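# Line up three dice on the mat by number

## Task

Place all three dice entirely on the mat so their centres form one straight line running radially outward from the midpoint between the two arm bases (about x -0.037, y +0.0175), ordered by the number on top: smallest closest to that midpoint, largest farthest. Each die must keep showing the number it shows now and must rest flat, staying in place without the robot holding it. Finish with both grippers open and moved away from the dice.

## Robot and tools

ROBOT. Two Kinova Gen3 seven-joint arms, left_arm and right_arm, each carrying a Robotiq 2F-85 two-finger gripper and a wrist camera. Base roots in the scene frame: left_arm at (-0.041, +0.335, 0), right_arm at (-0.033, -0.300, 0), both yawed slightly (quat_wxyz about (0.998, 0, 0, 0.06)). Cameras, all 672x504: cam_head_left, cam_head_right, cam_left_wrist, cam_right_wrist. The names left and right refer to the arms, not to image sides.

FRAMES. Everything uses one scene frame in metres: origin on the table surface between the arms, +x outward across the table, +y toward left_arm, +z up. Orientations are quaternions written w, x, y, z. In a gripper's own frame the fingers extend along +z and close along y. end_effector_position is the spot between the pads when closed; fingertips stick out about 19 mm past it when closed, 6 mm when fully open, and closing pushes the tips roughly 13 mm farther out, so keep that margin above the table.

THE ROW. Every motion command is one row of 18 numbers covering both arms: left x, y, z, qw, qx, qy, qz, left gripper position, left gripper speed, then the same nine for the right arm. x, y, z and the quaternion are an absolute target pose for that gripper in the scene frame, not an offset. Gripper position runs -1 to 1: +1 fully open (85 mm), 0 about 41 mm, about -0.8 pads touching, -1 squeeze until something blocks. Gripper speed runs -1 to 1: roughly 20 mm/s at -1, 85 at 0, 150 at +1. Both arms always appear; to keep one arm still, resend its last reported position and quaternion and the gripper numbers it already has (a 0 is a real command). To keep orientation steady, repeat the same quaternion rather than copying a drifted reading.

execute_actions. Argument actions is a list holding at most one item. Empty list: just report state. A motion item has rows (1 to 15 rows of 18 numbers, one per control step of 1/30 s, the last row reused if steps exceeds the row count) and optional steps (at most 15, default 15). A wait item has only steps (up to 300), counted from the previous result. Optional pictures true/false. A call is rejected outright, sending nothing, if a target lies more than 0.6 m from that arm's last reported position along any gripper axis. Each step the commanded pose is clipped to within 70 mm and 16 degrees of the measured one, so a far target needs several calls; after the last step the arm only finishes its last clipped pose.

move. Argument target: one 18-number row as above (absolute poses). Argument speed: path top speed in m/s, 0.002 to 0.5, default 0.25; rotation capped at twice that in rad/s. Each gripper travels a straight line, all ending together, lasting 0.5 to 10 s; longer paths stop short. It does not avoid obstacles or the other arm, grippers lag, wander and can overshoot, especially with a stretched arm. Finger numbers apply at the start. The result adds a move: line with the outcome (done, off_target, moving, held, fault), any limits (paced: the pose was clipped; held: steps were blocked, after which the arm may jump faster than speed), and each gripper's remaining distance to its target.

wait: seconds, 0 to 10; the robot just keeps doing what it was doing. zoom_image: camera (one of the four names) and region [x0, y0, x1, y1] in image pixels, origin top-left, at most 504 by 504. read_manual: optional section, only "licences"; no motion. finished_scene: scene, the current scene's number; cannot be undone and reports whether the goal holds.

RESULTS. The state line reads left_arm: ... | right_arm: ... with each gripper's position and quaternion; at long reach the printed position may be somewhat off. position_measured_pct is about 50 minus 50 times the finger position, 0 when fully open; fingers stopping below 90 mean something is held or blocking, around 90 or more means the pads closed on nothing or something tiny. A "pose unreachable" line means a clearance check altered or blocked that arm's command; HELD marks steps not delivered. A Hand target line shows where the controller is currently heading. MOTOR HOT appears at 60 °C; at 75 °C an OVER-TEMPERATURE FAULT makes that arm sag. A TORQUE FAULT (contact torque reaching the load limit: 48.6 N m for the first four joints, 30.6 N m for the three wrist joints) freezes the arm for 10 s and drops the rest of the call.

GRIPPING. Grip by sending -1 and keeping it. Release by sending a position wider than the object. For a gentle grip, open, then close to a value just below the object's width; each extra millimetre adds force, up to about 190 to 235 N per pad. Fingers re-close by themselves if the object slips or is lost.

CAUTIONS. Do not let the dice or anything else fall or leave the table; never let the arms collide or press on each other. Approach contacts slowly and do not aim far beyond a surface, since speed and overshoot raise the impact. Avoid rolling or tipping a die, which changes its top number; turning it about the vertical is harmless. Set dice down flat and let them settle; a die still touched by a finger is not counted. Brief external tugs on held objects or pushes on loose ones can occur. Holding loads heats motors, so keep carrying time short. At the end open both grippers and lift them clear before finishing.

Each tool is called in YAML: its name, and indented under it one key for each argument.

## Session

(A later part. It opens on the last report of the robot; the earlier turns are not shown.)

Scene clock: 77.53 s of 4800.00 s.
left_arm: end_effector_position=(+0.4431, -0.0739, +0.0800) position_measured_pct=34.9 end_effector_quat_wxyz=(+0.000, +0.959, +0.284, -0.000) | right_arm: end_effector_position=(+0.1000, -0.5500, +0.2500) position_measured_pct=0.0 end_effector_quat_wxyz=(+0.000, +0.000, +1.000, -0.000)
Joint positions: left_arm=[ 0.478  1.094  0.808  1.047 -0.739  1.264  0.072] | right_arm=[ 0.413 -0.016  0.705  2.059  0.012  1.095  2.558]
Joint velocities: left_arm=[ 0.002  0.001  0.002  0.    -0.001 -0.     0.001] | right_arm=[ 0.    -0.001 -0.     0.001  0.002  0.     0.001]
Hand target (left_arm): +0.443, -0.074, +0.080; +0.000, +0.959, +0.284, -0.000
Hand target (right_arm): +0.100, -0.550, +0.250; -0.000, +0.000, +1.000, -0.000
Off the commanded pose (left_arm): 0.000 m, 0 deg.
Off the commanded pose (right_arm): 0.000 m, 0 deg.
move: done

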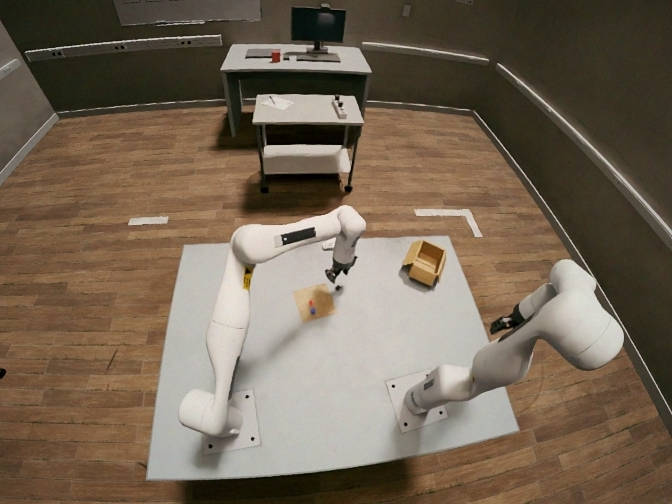

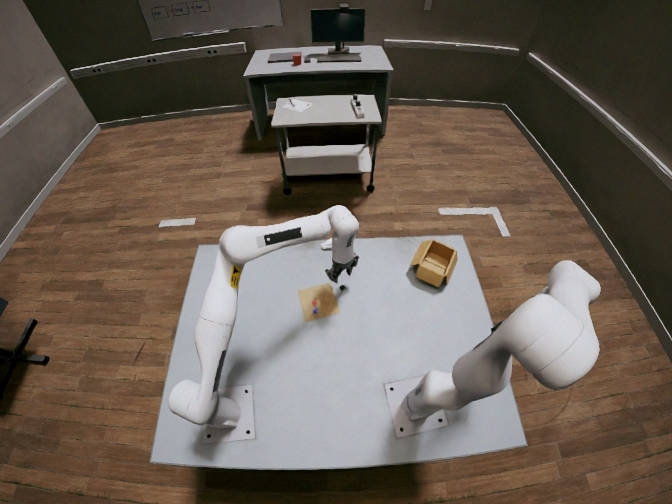

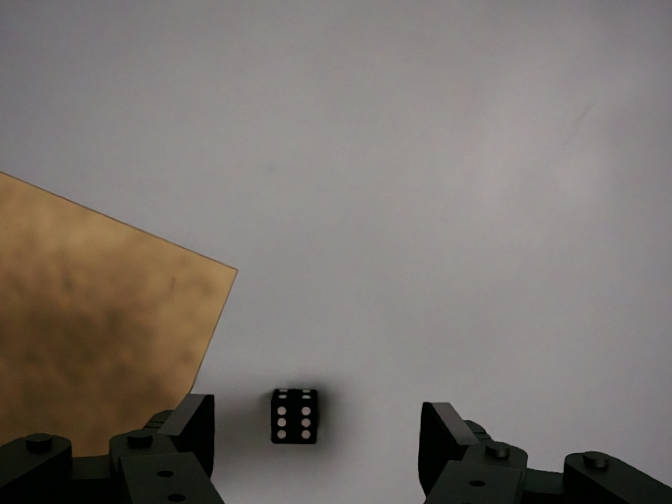

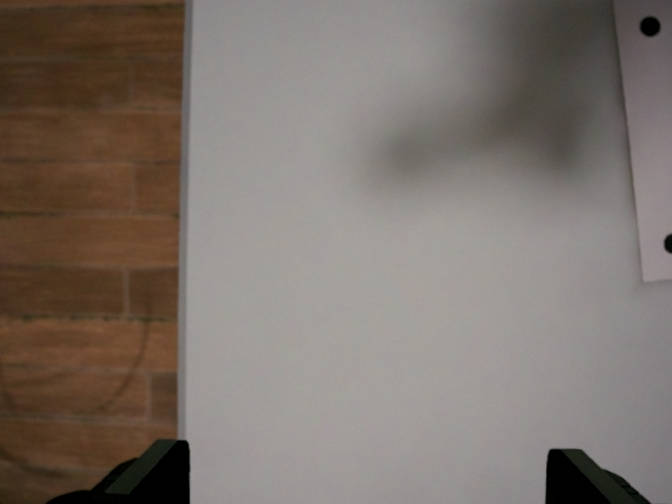

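move:
  target: [0.4415,-0.0663,0.021,0,0.959,0.284,0,0.3,0,0.1,-0.55,0.25,0,0,1,0,1,0]
  speed: 0.08

execute_actions:
  actions:
    - {"rows":[[0.4415,-0.0663,0.021,0,0.959,0.284,0,-1,0,0.1,-0.55,0.25,0,0,1,0,1,0]],"steps":15}

Scene clock: 83.33 s of 4800.00 s.
left_arm: end_effector_position=(+0.4415, -0.0663, +0.0211) position_measured_pct=34.9 end_effector_quat_wxyz=(-0.000, +0.959, +0.284, +0.000) | right_arm: end_effector_position=(+0.1000, -0.5500, +0.2500) position_measured_pct=0.0 end_effector_quat_wxyz=(+0.000, -0.000, +1.000, -0.000)
Joint positions: left_arm=[ 0.464  1.157  0.774  1.119 -0.78   1.145  0.105] | right_arm=[ 0.413 -0.016  0.705  2.059  0.012  1.095  2.558]
Joint velocities: left_arm=[-0.001  0.     0.    -0.     0.001 -0.001  0.   ] | right_arm=[ 0.    -0.002  0.     0.    -0.    -0.     0.001]
Hand target (left_arm): +0.442, -0.066, +0.021; -0.000, +0.959, +0.284, +0.000
Hand target (right_arm): +0.100, -0.550, +0.250; -0.000, +0.000, +1.000, -0.000
Off the commanded pose (left_arm): 0.000 m, 0 deg.
Off the commanded pose (right_arm): 0.000 m, 0 deg.
After step 90, 1.77 s passed at rest.
move: done

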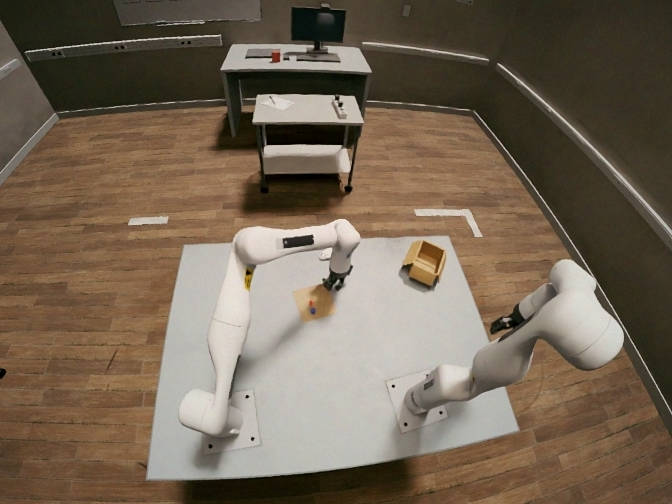

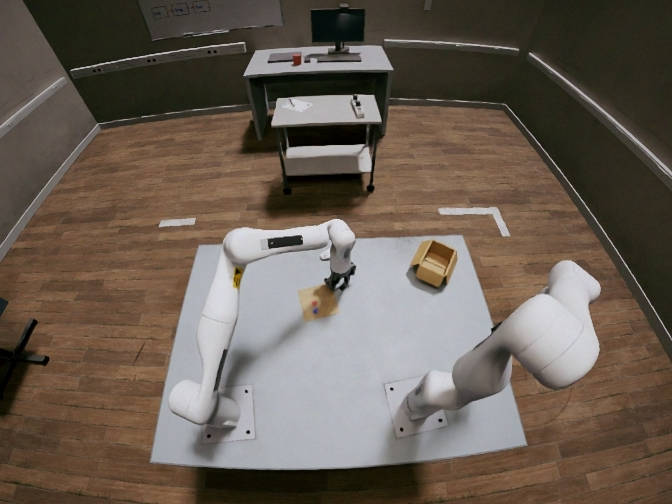

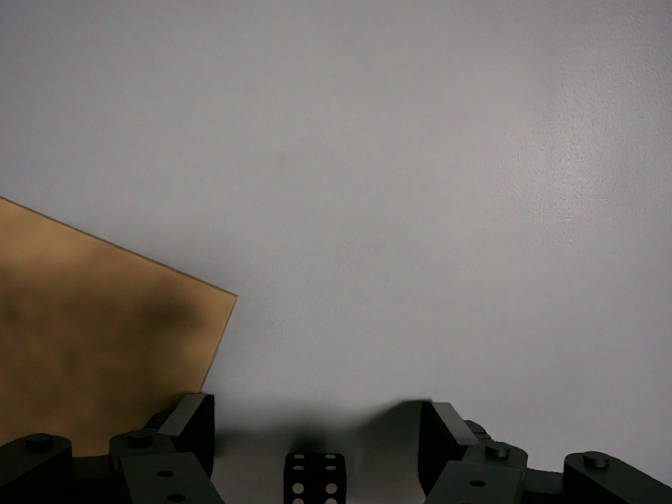

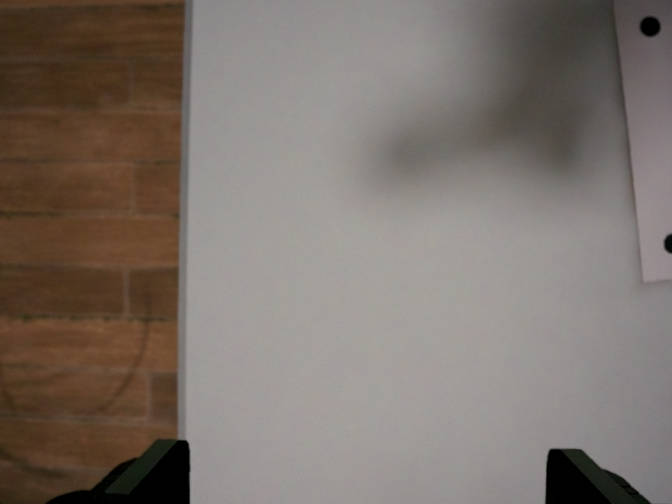

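Scene clock: 83.83 s of 4800.00 s.
left_arm: end_effector_position=(+0.4415, -0.0663, +0.0210) position_measured_pct=71.4 end_effector_quat_wxyz=(-0.000, +0.959, +0.284, -0.000) | right_arm: end_effector_position=(+0.1000, -0.5500, +0.2500) position_measured_pct=0.0 end_effector_quat_wxyz=(+0.000, +0.000, +1.000, -0.000)
Joint positions: left_arm=[ 0.464  1.157  0.774  1.119 -0.78   1.145  0.105] | right_arm=[ 0.413 -0.016  0.705  2.059  0.012  1.095  2.558]
Joint velocities: left_arm=[ 0.001  0.    -0.002  0.001 -0.    -0.001  0.001] | right_arm=[ 0.001 -0.001 -0.    -0.001  0.002  0.     0.001]
Hand target (left_arm): +0.442, -0.066, +0.021; +0.000, +0.959, +0.284, +0.000
Hand target (right_arm): +0.100, -0.550, +0.250; -0.000, -0.000, +1.000, +0.000
Off the commanded pose (left_arm): 0.000 m, 0 deg.
Off the commanded pose (right_arm): 0.000 m, 0 deg.
Steps of this call (steps 1 to 15: all 15 steps of this action). Readings (end_effector_position | what the end effector reports):
1: left_arm (+0.4415, -0.0663, +0.0211) | right_arm (+0.1000, -0.5500, +0.2500) | left_arm position_measured_pct=34.9 | right_arm position_measured_pct=0.0
2: left_arm (+0.4415, -0.0663, +0.0210) | right_arm (+0.1000, -0.5500, +0.2500) | left_arm position_measured_pct=35.3 | right_arm position_measured_pct=0.0
4: left_arm (+0.4415, -0.0663, +0.0210) | right_arm (+0.1000, -0.5500, +0.2500) | left_arm position_measured_pct=39.3 | right_arm position_measured_pct=0.0
8: left_arm (+0.4415, -0.0663, +0.0210) | right_arm (+0.1000, -0.5500, +0.2500) | left_arm position_measured_pct=50.8 | right_arm position_measured_pct=0.0
15: the state above

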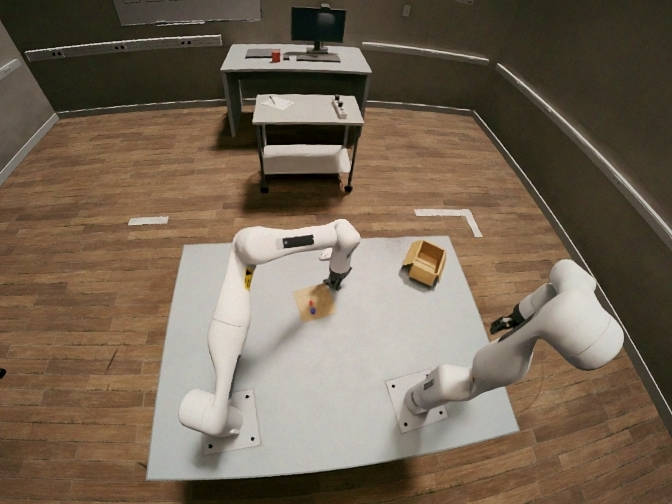

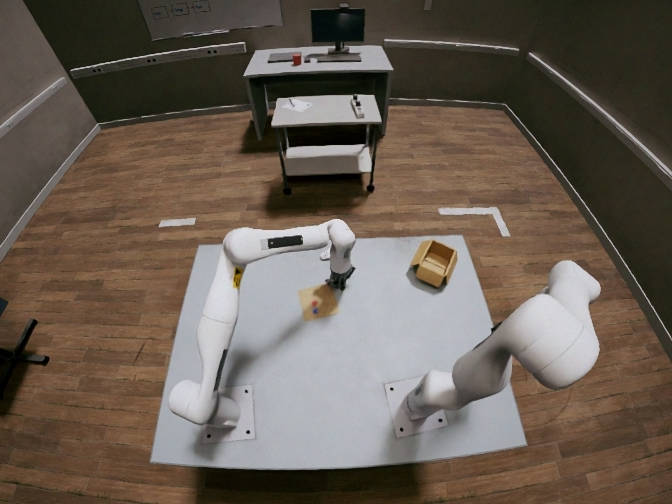

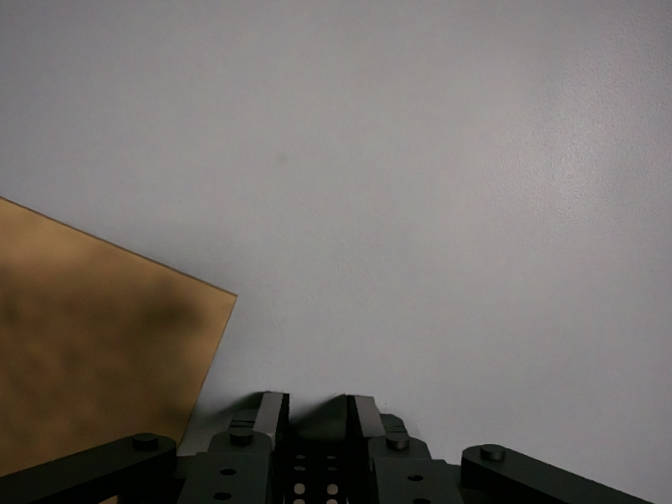

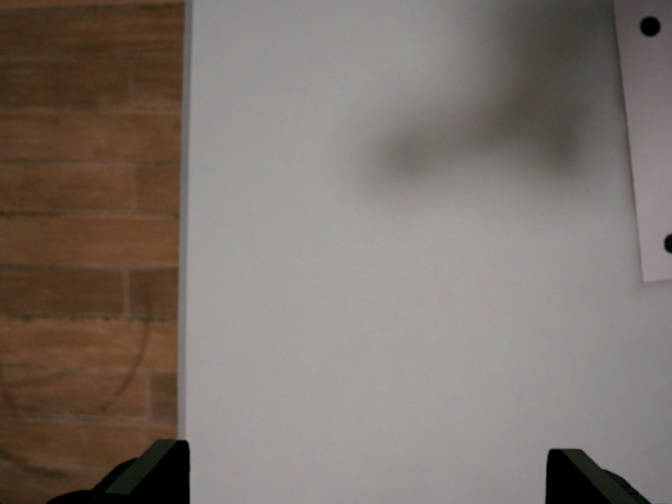

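move:
  target: [0.4415,-0.0663,0.09,0,0.959,0.284,0,-1,0,0.1,-0.55,0.25,0,0,1,0,1,0]
  speed: 0.12

move:
  target: [0.413,0.0397,0.09,0,1,0,0,-1,0,0.1,-0.55,0.25,0,0,1,0,1,0]
  speed: 0.15

move:
  target: [0.413,0.0397,0.0235,0,1,0,0,-1,0,0.1,-0.55,0.25,0,0,1,0,1,0]
  speed: 0.08

Scene clock: 86.93 s of 4800.00 s.
left_arm: end_effector_position=(+0.4414, -0.0664, +0.0899) position_measured_pct=82.9 end_effector_quat_wxyz=(-0.000, +0.959, +0.284, -0.000) | right_arm: end_effector_position=(+0.1000, -0.5500, +0.2500) position_measured_pct=0.0 end_effector_quat_wxyz=(+0.000, +0.000, +1.000, -0.000)
Joint positions: left_arm=[ 0.46   1.07   0.815  1.071 -0.732  1.268  0.07 ] | right_arm=[ 0.413 -0.016  0.705  2.059  0.012  1.095  2.558]
Joint velocities: left_arm=[-0.002 -0.002  0.    -0.     0.001  0.    -0.   ] | right_arm=[-0.001  0.001  0.001 -0.    -0.001  0.    -0.   ]
Hand target (left_arm): +0.441, -0.066, +0.090; +0.000, +0.959, +0.284, -0.000
Hand target (right_arm): +0.100, -0.550, +0.250; -0.000, +0.000, +1.000, -0.000
Off the commanded pose (left_arm): 0.000 m, 0 deg.
Off the commanded pose (right_arm): 0.000 m, 0 deg.
move: done

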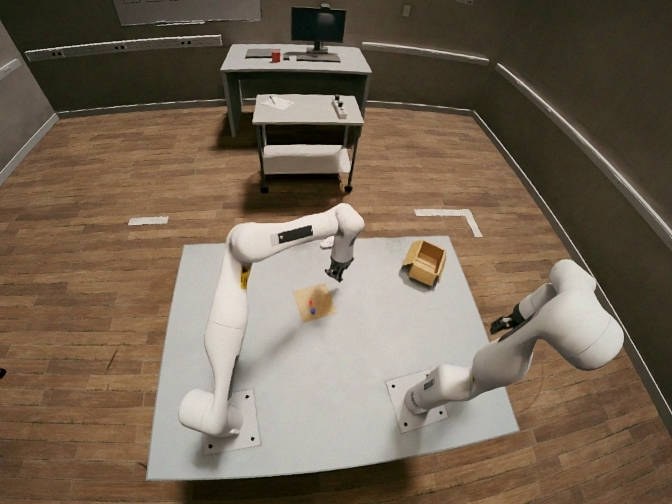

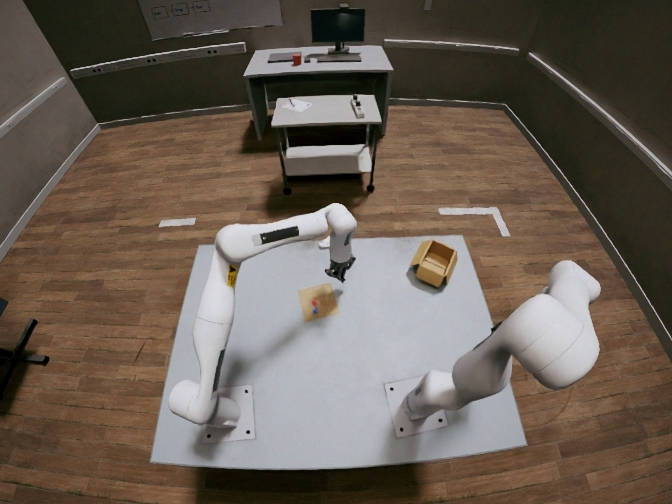

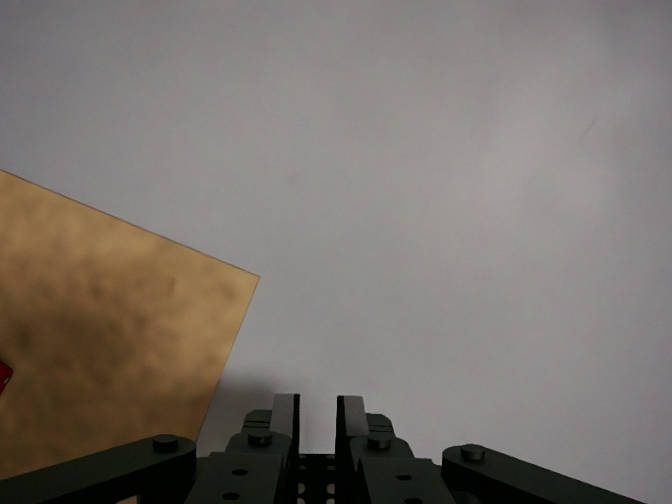

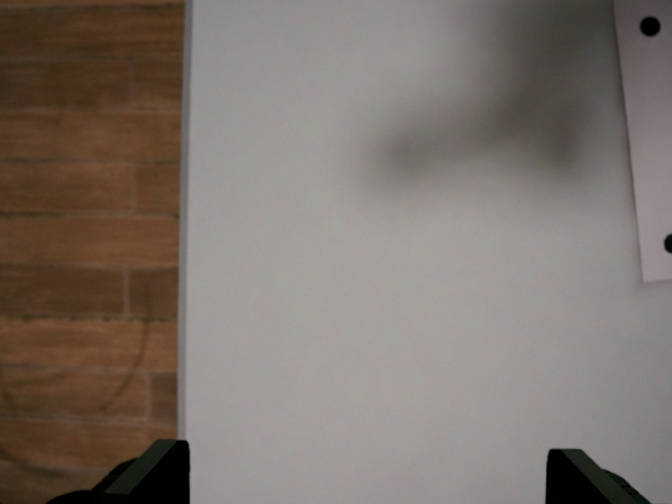

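Scene clock: 89.13 s of 4800.00 s.
left_arm: end_effector_position=(+0.4124, +0.0395, +0.0898) position_measured_pct=82.9 end_effector_quat_wxyz=(-0.000, +1.000, -0.000, -0.000) | right_arm: end_effector_position=(+0.1000, -0.5500, +0.2500) position_measured_pct=0.0 end_effector_quat_wxyz=(+0.000, +0.000, +1.000, -0.000)
Joint positions: left_arm=[ 0.172  0.965  0.956  1.477 -0.833  1.139 -0.416] | right_arm=[ 0.413 -0.016  0.705  2.059  0.012  1.095  2.558]
Joint velocities: left_arm=[-0.007 -0.002 -0.003  0.002 -0.    -0.001 -0.001] | right_arm=[ 0.001 -0.     0.     0.     0.001  0.    -0.   ]
Hand target (left_arm): +0.413, +0.040, +0.090; -0.000, +1.000, +0.000, +0.000
Hand target (right_arm): +0.100, -0.550, +0.250; -0.000, -0.000, +1.000, -0.000
Off the commanded pose (left_arm): 0.001 m, 0 deg.
Off the commanded pose (right_arm): 0.000 m, 0 deg.
move: done

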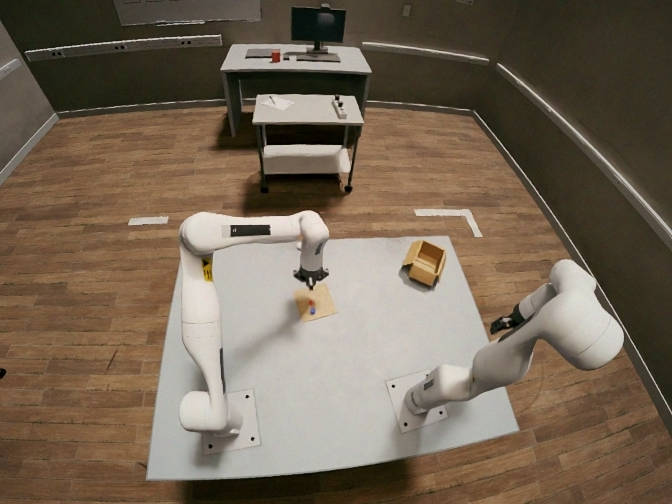

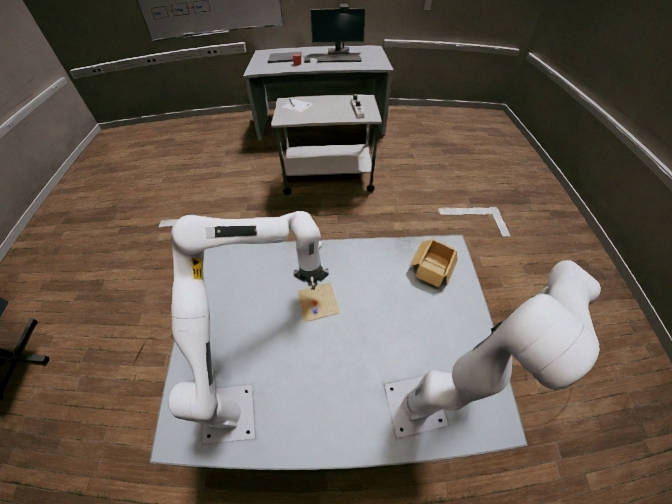

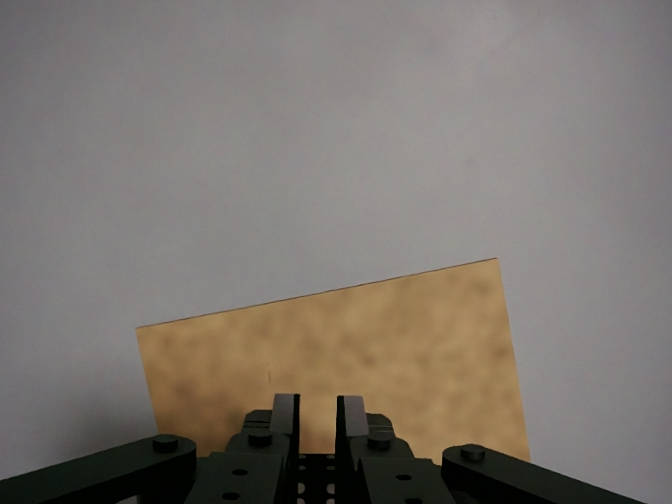

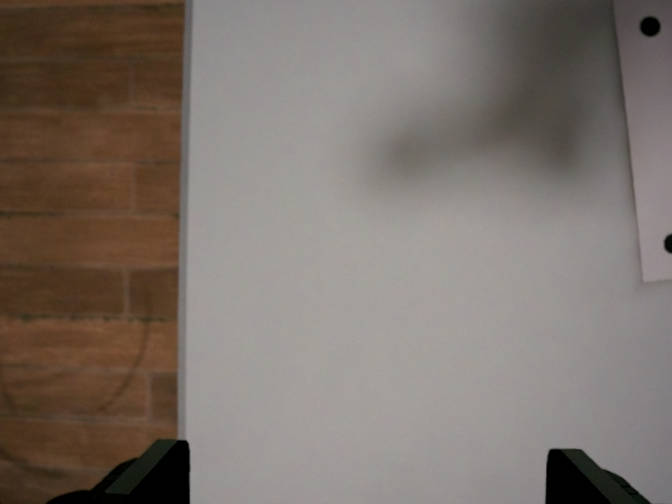

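Scene clock: 90.23 s of 4800.00 s.
left_arm: end_effector_position=(+0.4137, +0.0396, +0.0248) position_measured_pct=82.9 end_effector_quat_wxyz=(+0.000, +1.000, +0.000, +0.001) | right_arm: end_effector_position=(+0.1000, -0.5500, +0.2500) position_measured_pct=0.0 end_effector_quat_wxyz=(+0.000, +0.000, +1.000, -0.000)
Joint positions: left_arm=[ 0.196  1.056  0.887  1.516 -0.915  1.02  -0.363] | right_arm=[ 0.413 -0.016  0.705  2.059  0.012  1.095  2.558]
Joint velocities: left_arm=[ 0.     0.001 -0.002 -0.     0.001  0.002 -0.   ] | right_arm=[-0.001  0.001  0.001 -0.001 -0.    -0.    -0.   ]
Hand target (left_arm): +0.413, +0.040, +0.024; -0.000, +1.000, +0.000, +0.000
Hand target (right_arm): +0.100, -0.550, +0.250; -0.000, +0.000, +1.000, -0.000
Off the commanded pose (left_arm): 0.001 m, 0 deg.
Off the commanded pose (right_arm): 0.000 m, 0 deg.
move: done

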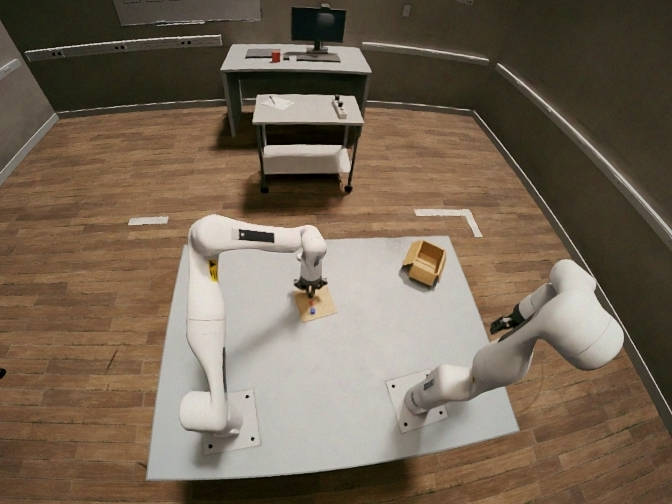

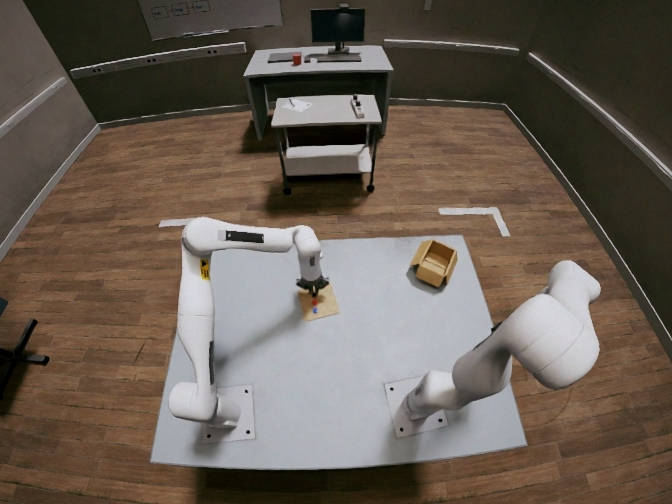

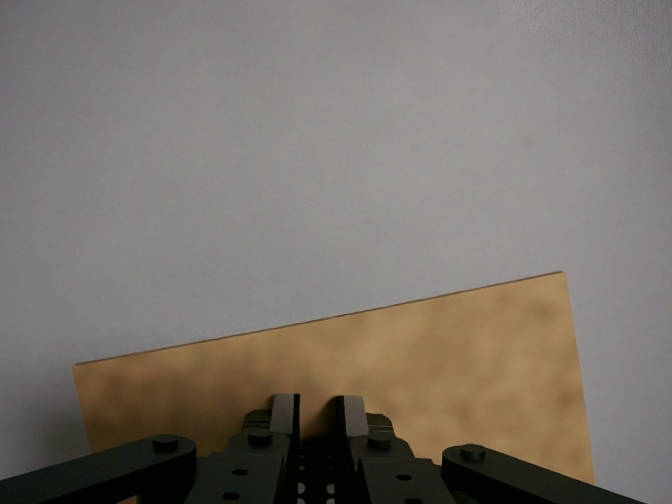

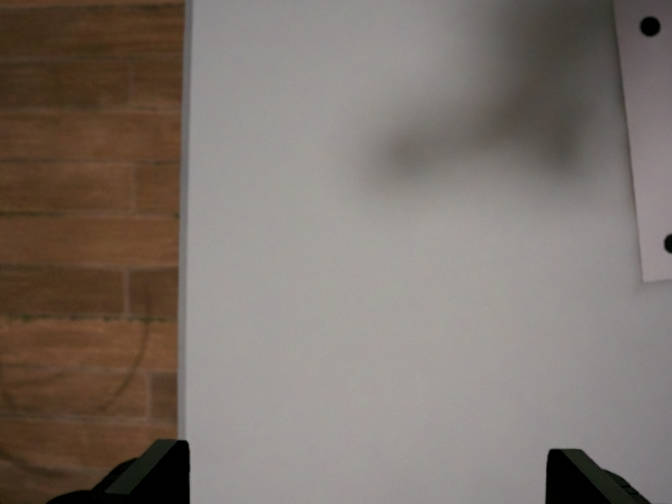

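execute_actions:
  actions:
    - {"rows":[[0.413,0.0397,0.0235,0,1,0,0,0.3,0,0.1,-0.55,0.25,0,0,1,0,1,0]],"steps":15}
  pictures: false

move:
  target: [0.413,0.0397,0.12,0,1,0,0,0.3,0,0.1,-0.55,0.25,0,0,1,0,1,0]
  speed: 0.12

move:
  target: [0.30,0.04,0.25,0,1,0,0,1,0,0.1,-0.55,0.25,0,0,1,0,1,0]

Scene clock: 94.67 s of 4800.00 s.
left_arm: end_effector_position=(+0.4130, +0.0397, +0.0235) position_measured_pct=46.0 end_effector_quat_wxyz=(+0.000, +1.000, +0.000, +0.000) | right_arm: end_effector_position=(+0.1000, -0.5500, +0.2500) position_measured_pct=0.0 end_effector_quat_wxyz=(+0.000, +0.000, +1.000, -0.000)
Joint positions: left_arm=[ 0.197  1.059  0.886  1.517 -0.915  1.019 -0.363] | right_arm=[ 0.413 -0.016  0.705  2.059  0.012  1.095  2.558]
Joint velocities: left_arm=[ 0.001 -0.    -0.003 -0.    -0.     0.001  0.001] | right_arm=[-0.001 -0.001 -0.     0.001  0.    -0.     0.   ]
Hand target (left_arm): +0.413, +0.040, +0.024; +0.000, +1.000, -0.000, -0.000
Hand target (right_arm): +0.100, -0.550, +0.250; -0.000, +0.000, +1.000, -0.000
Off the commanded pose (left_arm): 0.000 m, 0 deg.
Off the commanded pose (right_arm): 0.000 m, 0 deg.
Steps of this call (steps 1 to 90: nothing new was sent; then 0.93 s passed at rest; steps 91 to 105: all 15 steps of this action). Readings (end_effector_position | what the end effector reports):
91: left_arm (+0.4137, +0.0396, +0.0248) | right_arm (+0.1000, -0.5500, +0.2500) | left_arm position_measured_pct=82.9 | right_arm position_measured_pct=0.0
92: left_arm (+0.4137, +0.0396, +0.0247) | right_arm (+0.1000, -0.5500, +0.2500) | left_arm position_measured_pct=82.5 | right_arm position_measured_pct=0.0
94: left_arm (+0.4137, +0.0396, +0.0245) | right_arm (+0.1000, -0.5500, +0.2500) | left_arm position_measured_pct=78.2 | right_arm position_measured_pct=0.0
98: left_arm (+0.4132, +0.0397, +0.0238) | right_arm (+0.1000, -0.5500, +0.2500) | left_arm position_measured_pct=67.1 | right_arm position_measured_pct=0.0
105: the state above

Scene clock: 96.17 s of 4800.00 s.
left_arm: end_effector_position=(+0.4128, +0.0395, +0.1197) position_measured_pct=34.9 end_effector_quat_wxyz=(+0.000, +1.000, -0.000, -0.000) | right_arm: end_effector_position=(+0.1000, -0.5500, +0.2500) position_measured_pct=0.0 end_effector_quat_wxyz=(+0.000, +0.000, +1.000, -0.000)
Joint positions: left_arm=[ 0.164  0.927  0.984  1.446 -0.797  1.197 -0.444] | right_arm=[ 0.413 -0.016  0.705  2.059  0.012  1.095  2.558]
Joint velocities: left_arm=[-0.002 -0.002  0.001 -0.001 -0.001  0.001 -0.001] | right_arm=[ 0.001  0.001  0.     0.    -0.    -0.    -0.002]
Hand target (left_arm): +0.413, +0.040, +0.120; +0.000, +1.000, -0.000, -0.000
Hand target (right_arm): +0.100, -0.550, +0.250; -0.000, +0.000, +1.000, -0.000
Off the commanded pose (left_arm): 0.000 m, 0 deg.
Off the commanded pose (right_arm): 0.000 m, 0 deg.
move: done

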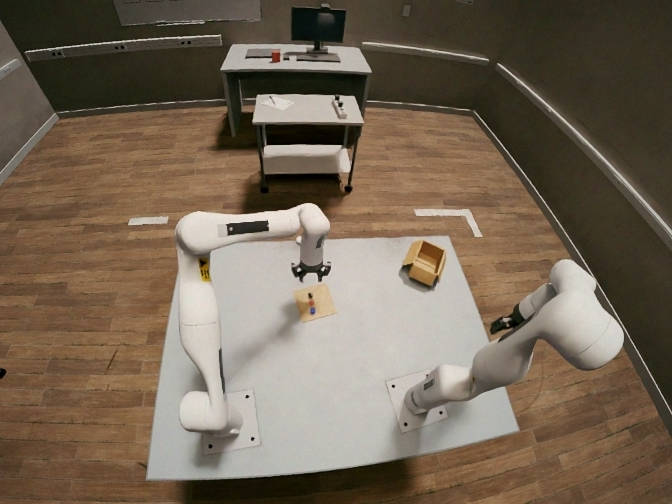

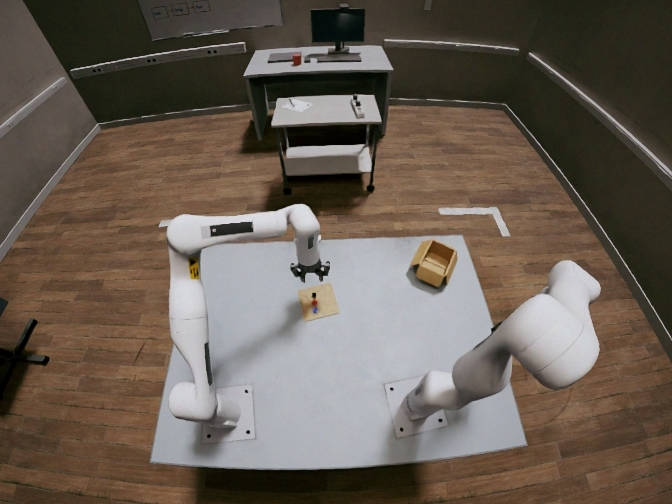

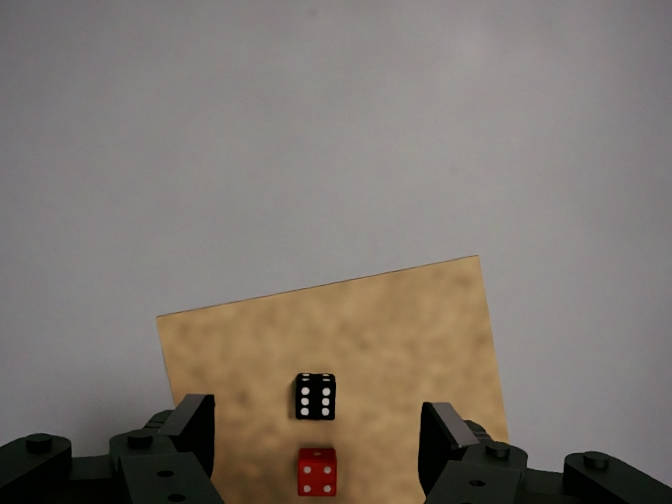

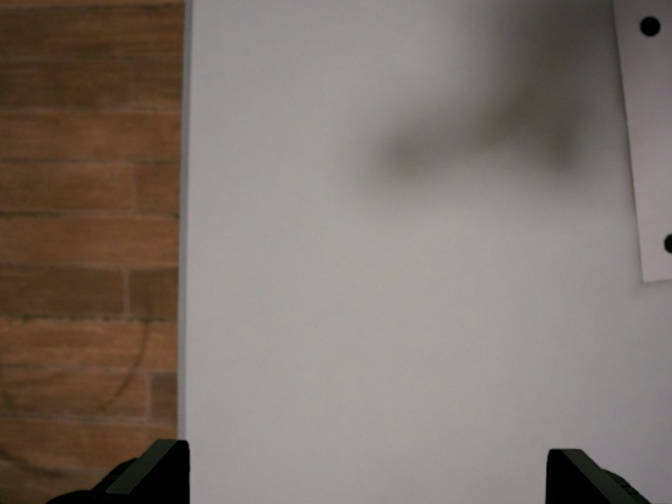

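Scene clock: 97.33 s of 4800.00 s.
left_arm: end_effector_position=(+0.3000, +0.0398, +0.2496) position_measured_pct=0.0 end_effector_quat_wxyz=(-0.000, +1.000, -0.000, -0.000) | right_arm: end_effector_position=(+0.1000, -0.5500, +0.2500) position_measured_pct=0.0 end_effector_quat_wxyz=(+0.000, +0.000, +1.000, -0.000)
Joint positions: left_arm=[ 0.096  0.616  1.168  1.582 -0.579  1.334 -0.361] | right_arm=[ 0.413 -0.016  0.705  2.059  0.012  1.095  2.558]
Joint velocities: left_arm=[-0.003 -0.002 -0.     0.001 -0.001  0.     0.   ] | right_arm=[ 0.    -0.     0.     0.     0.002 -0.    -0.001]
Hand target (left_arm): +0.300, +0.040, +0.250; -0.000, +1.000, +0.000, +0.000
Hand target (right_arm): +0.100, -0.550, +0.250; -0.000, +0.000, +1.000, -0.000
Off the commanded pose (left_arm): 0.000 m, 0 deg.
Off the commanded pose (right_arm): 0.000 m, 0 deg.
move: done

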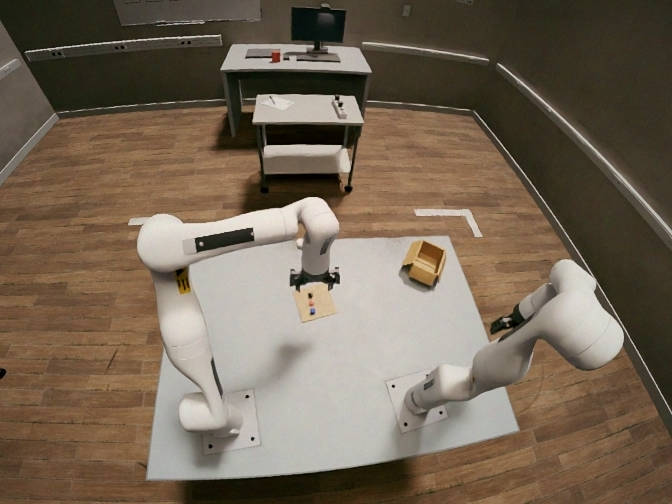

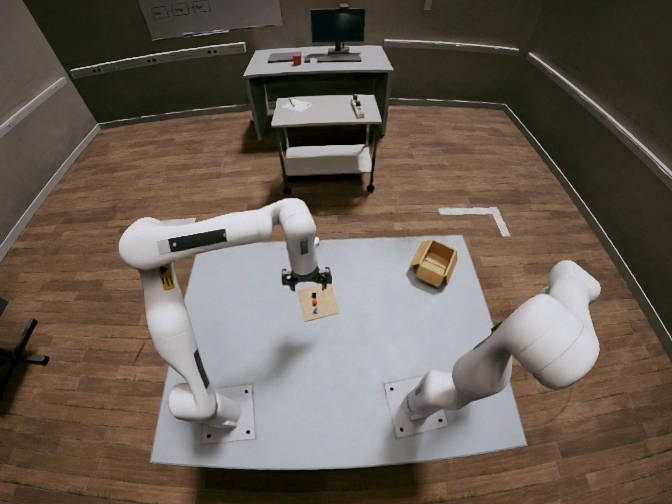

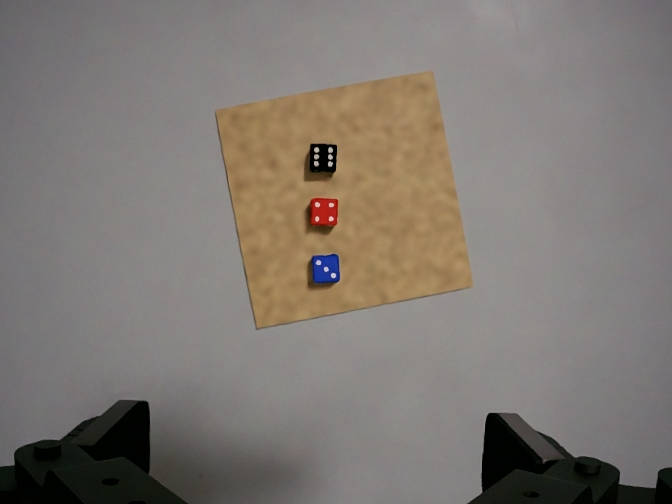

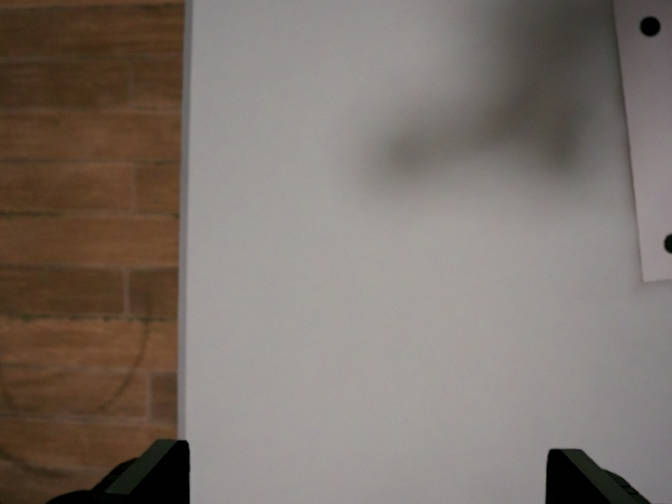

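finished_scene:
  scene: 2

The scene is finished: the task was done.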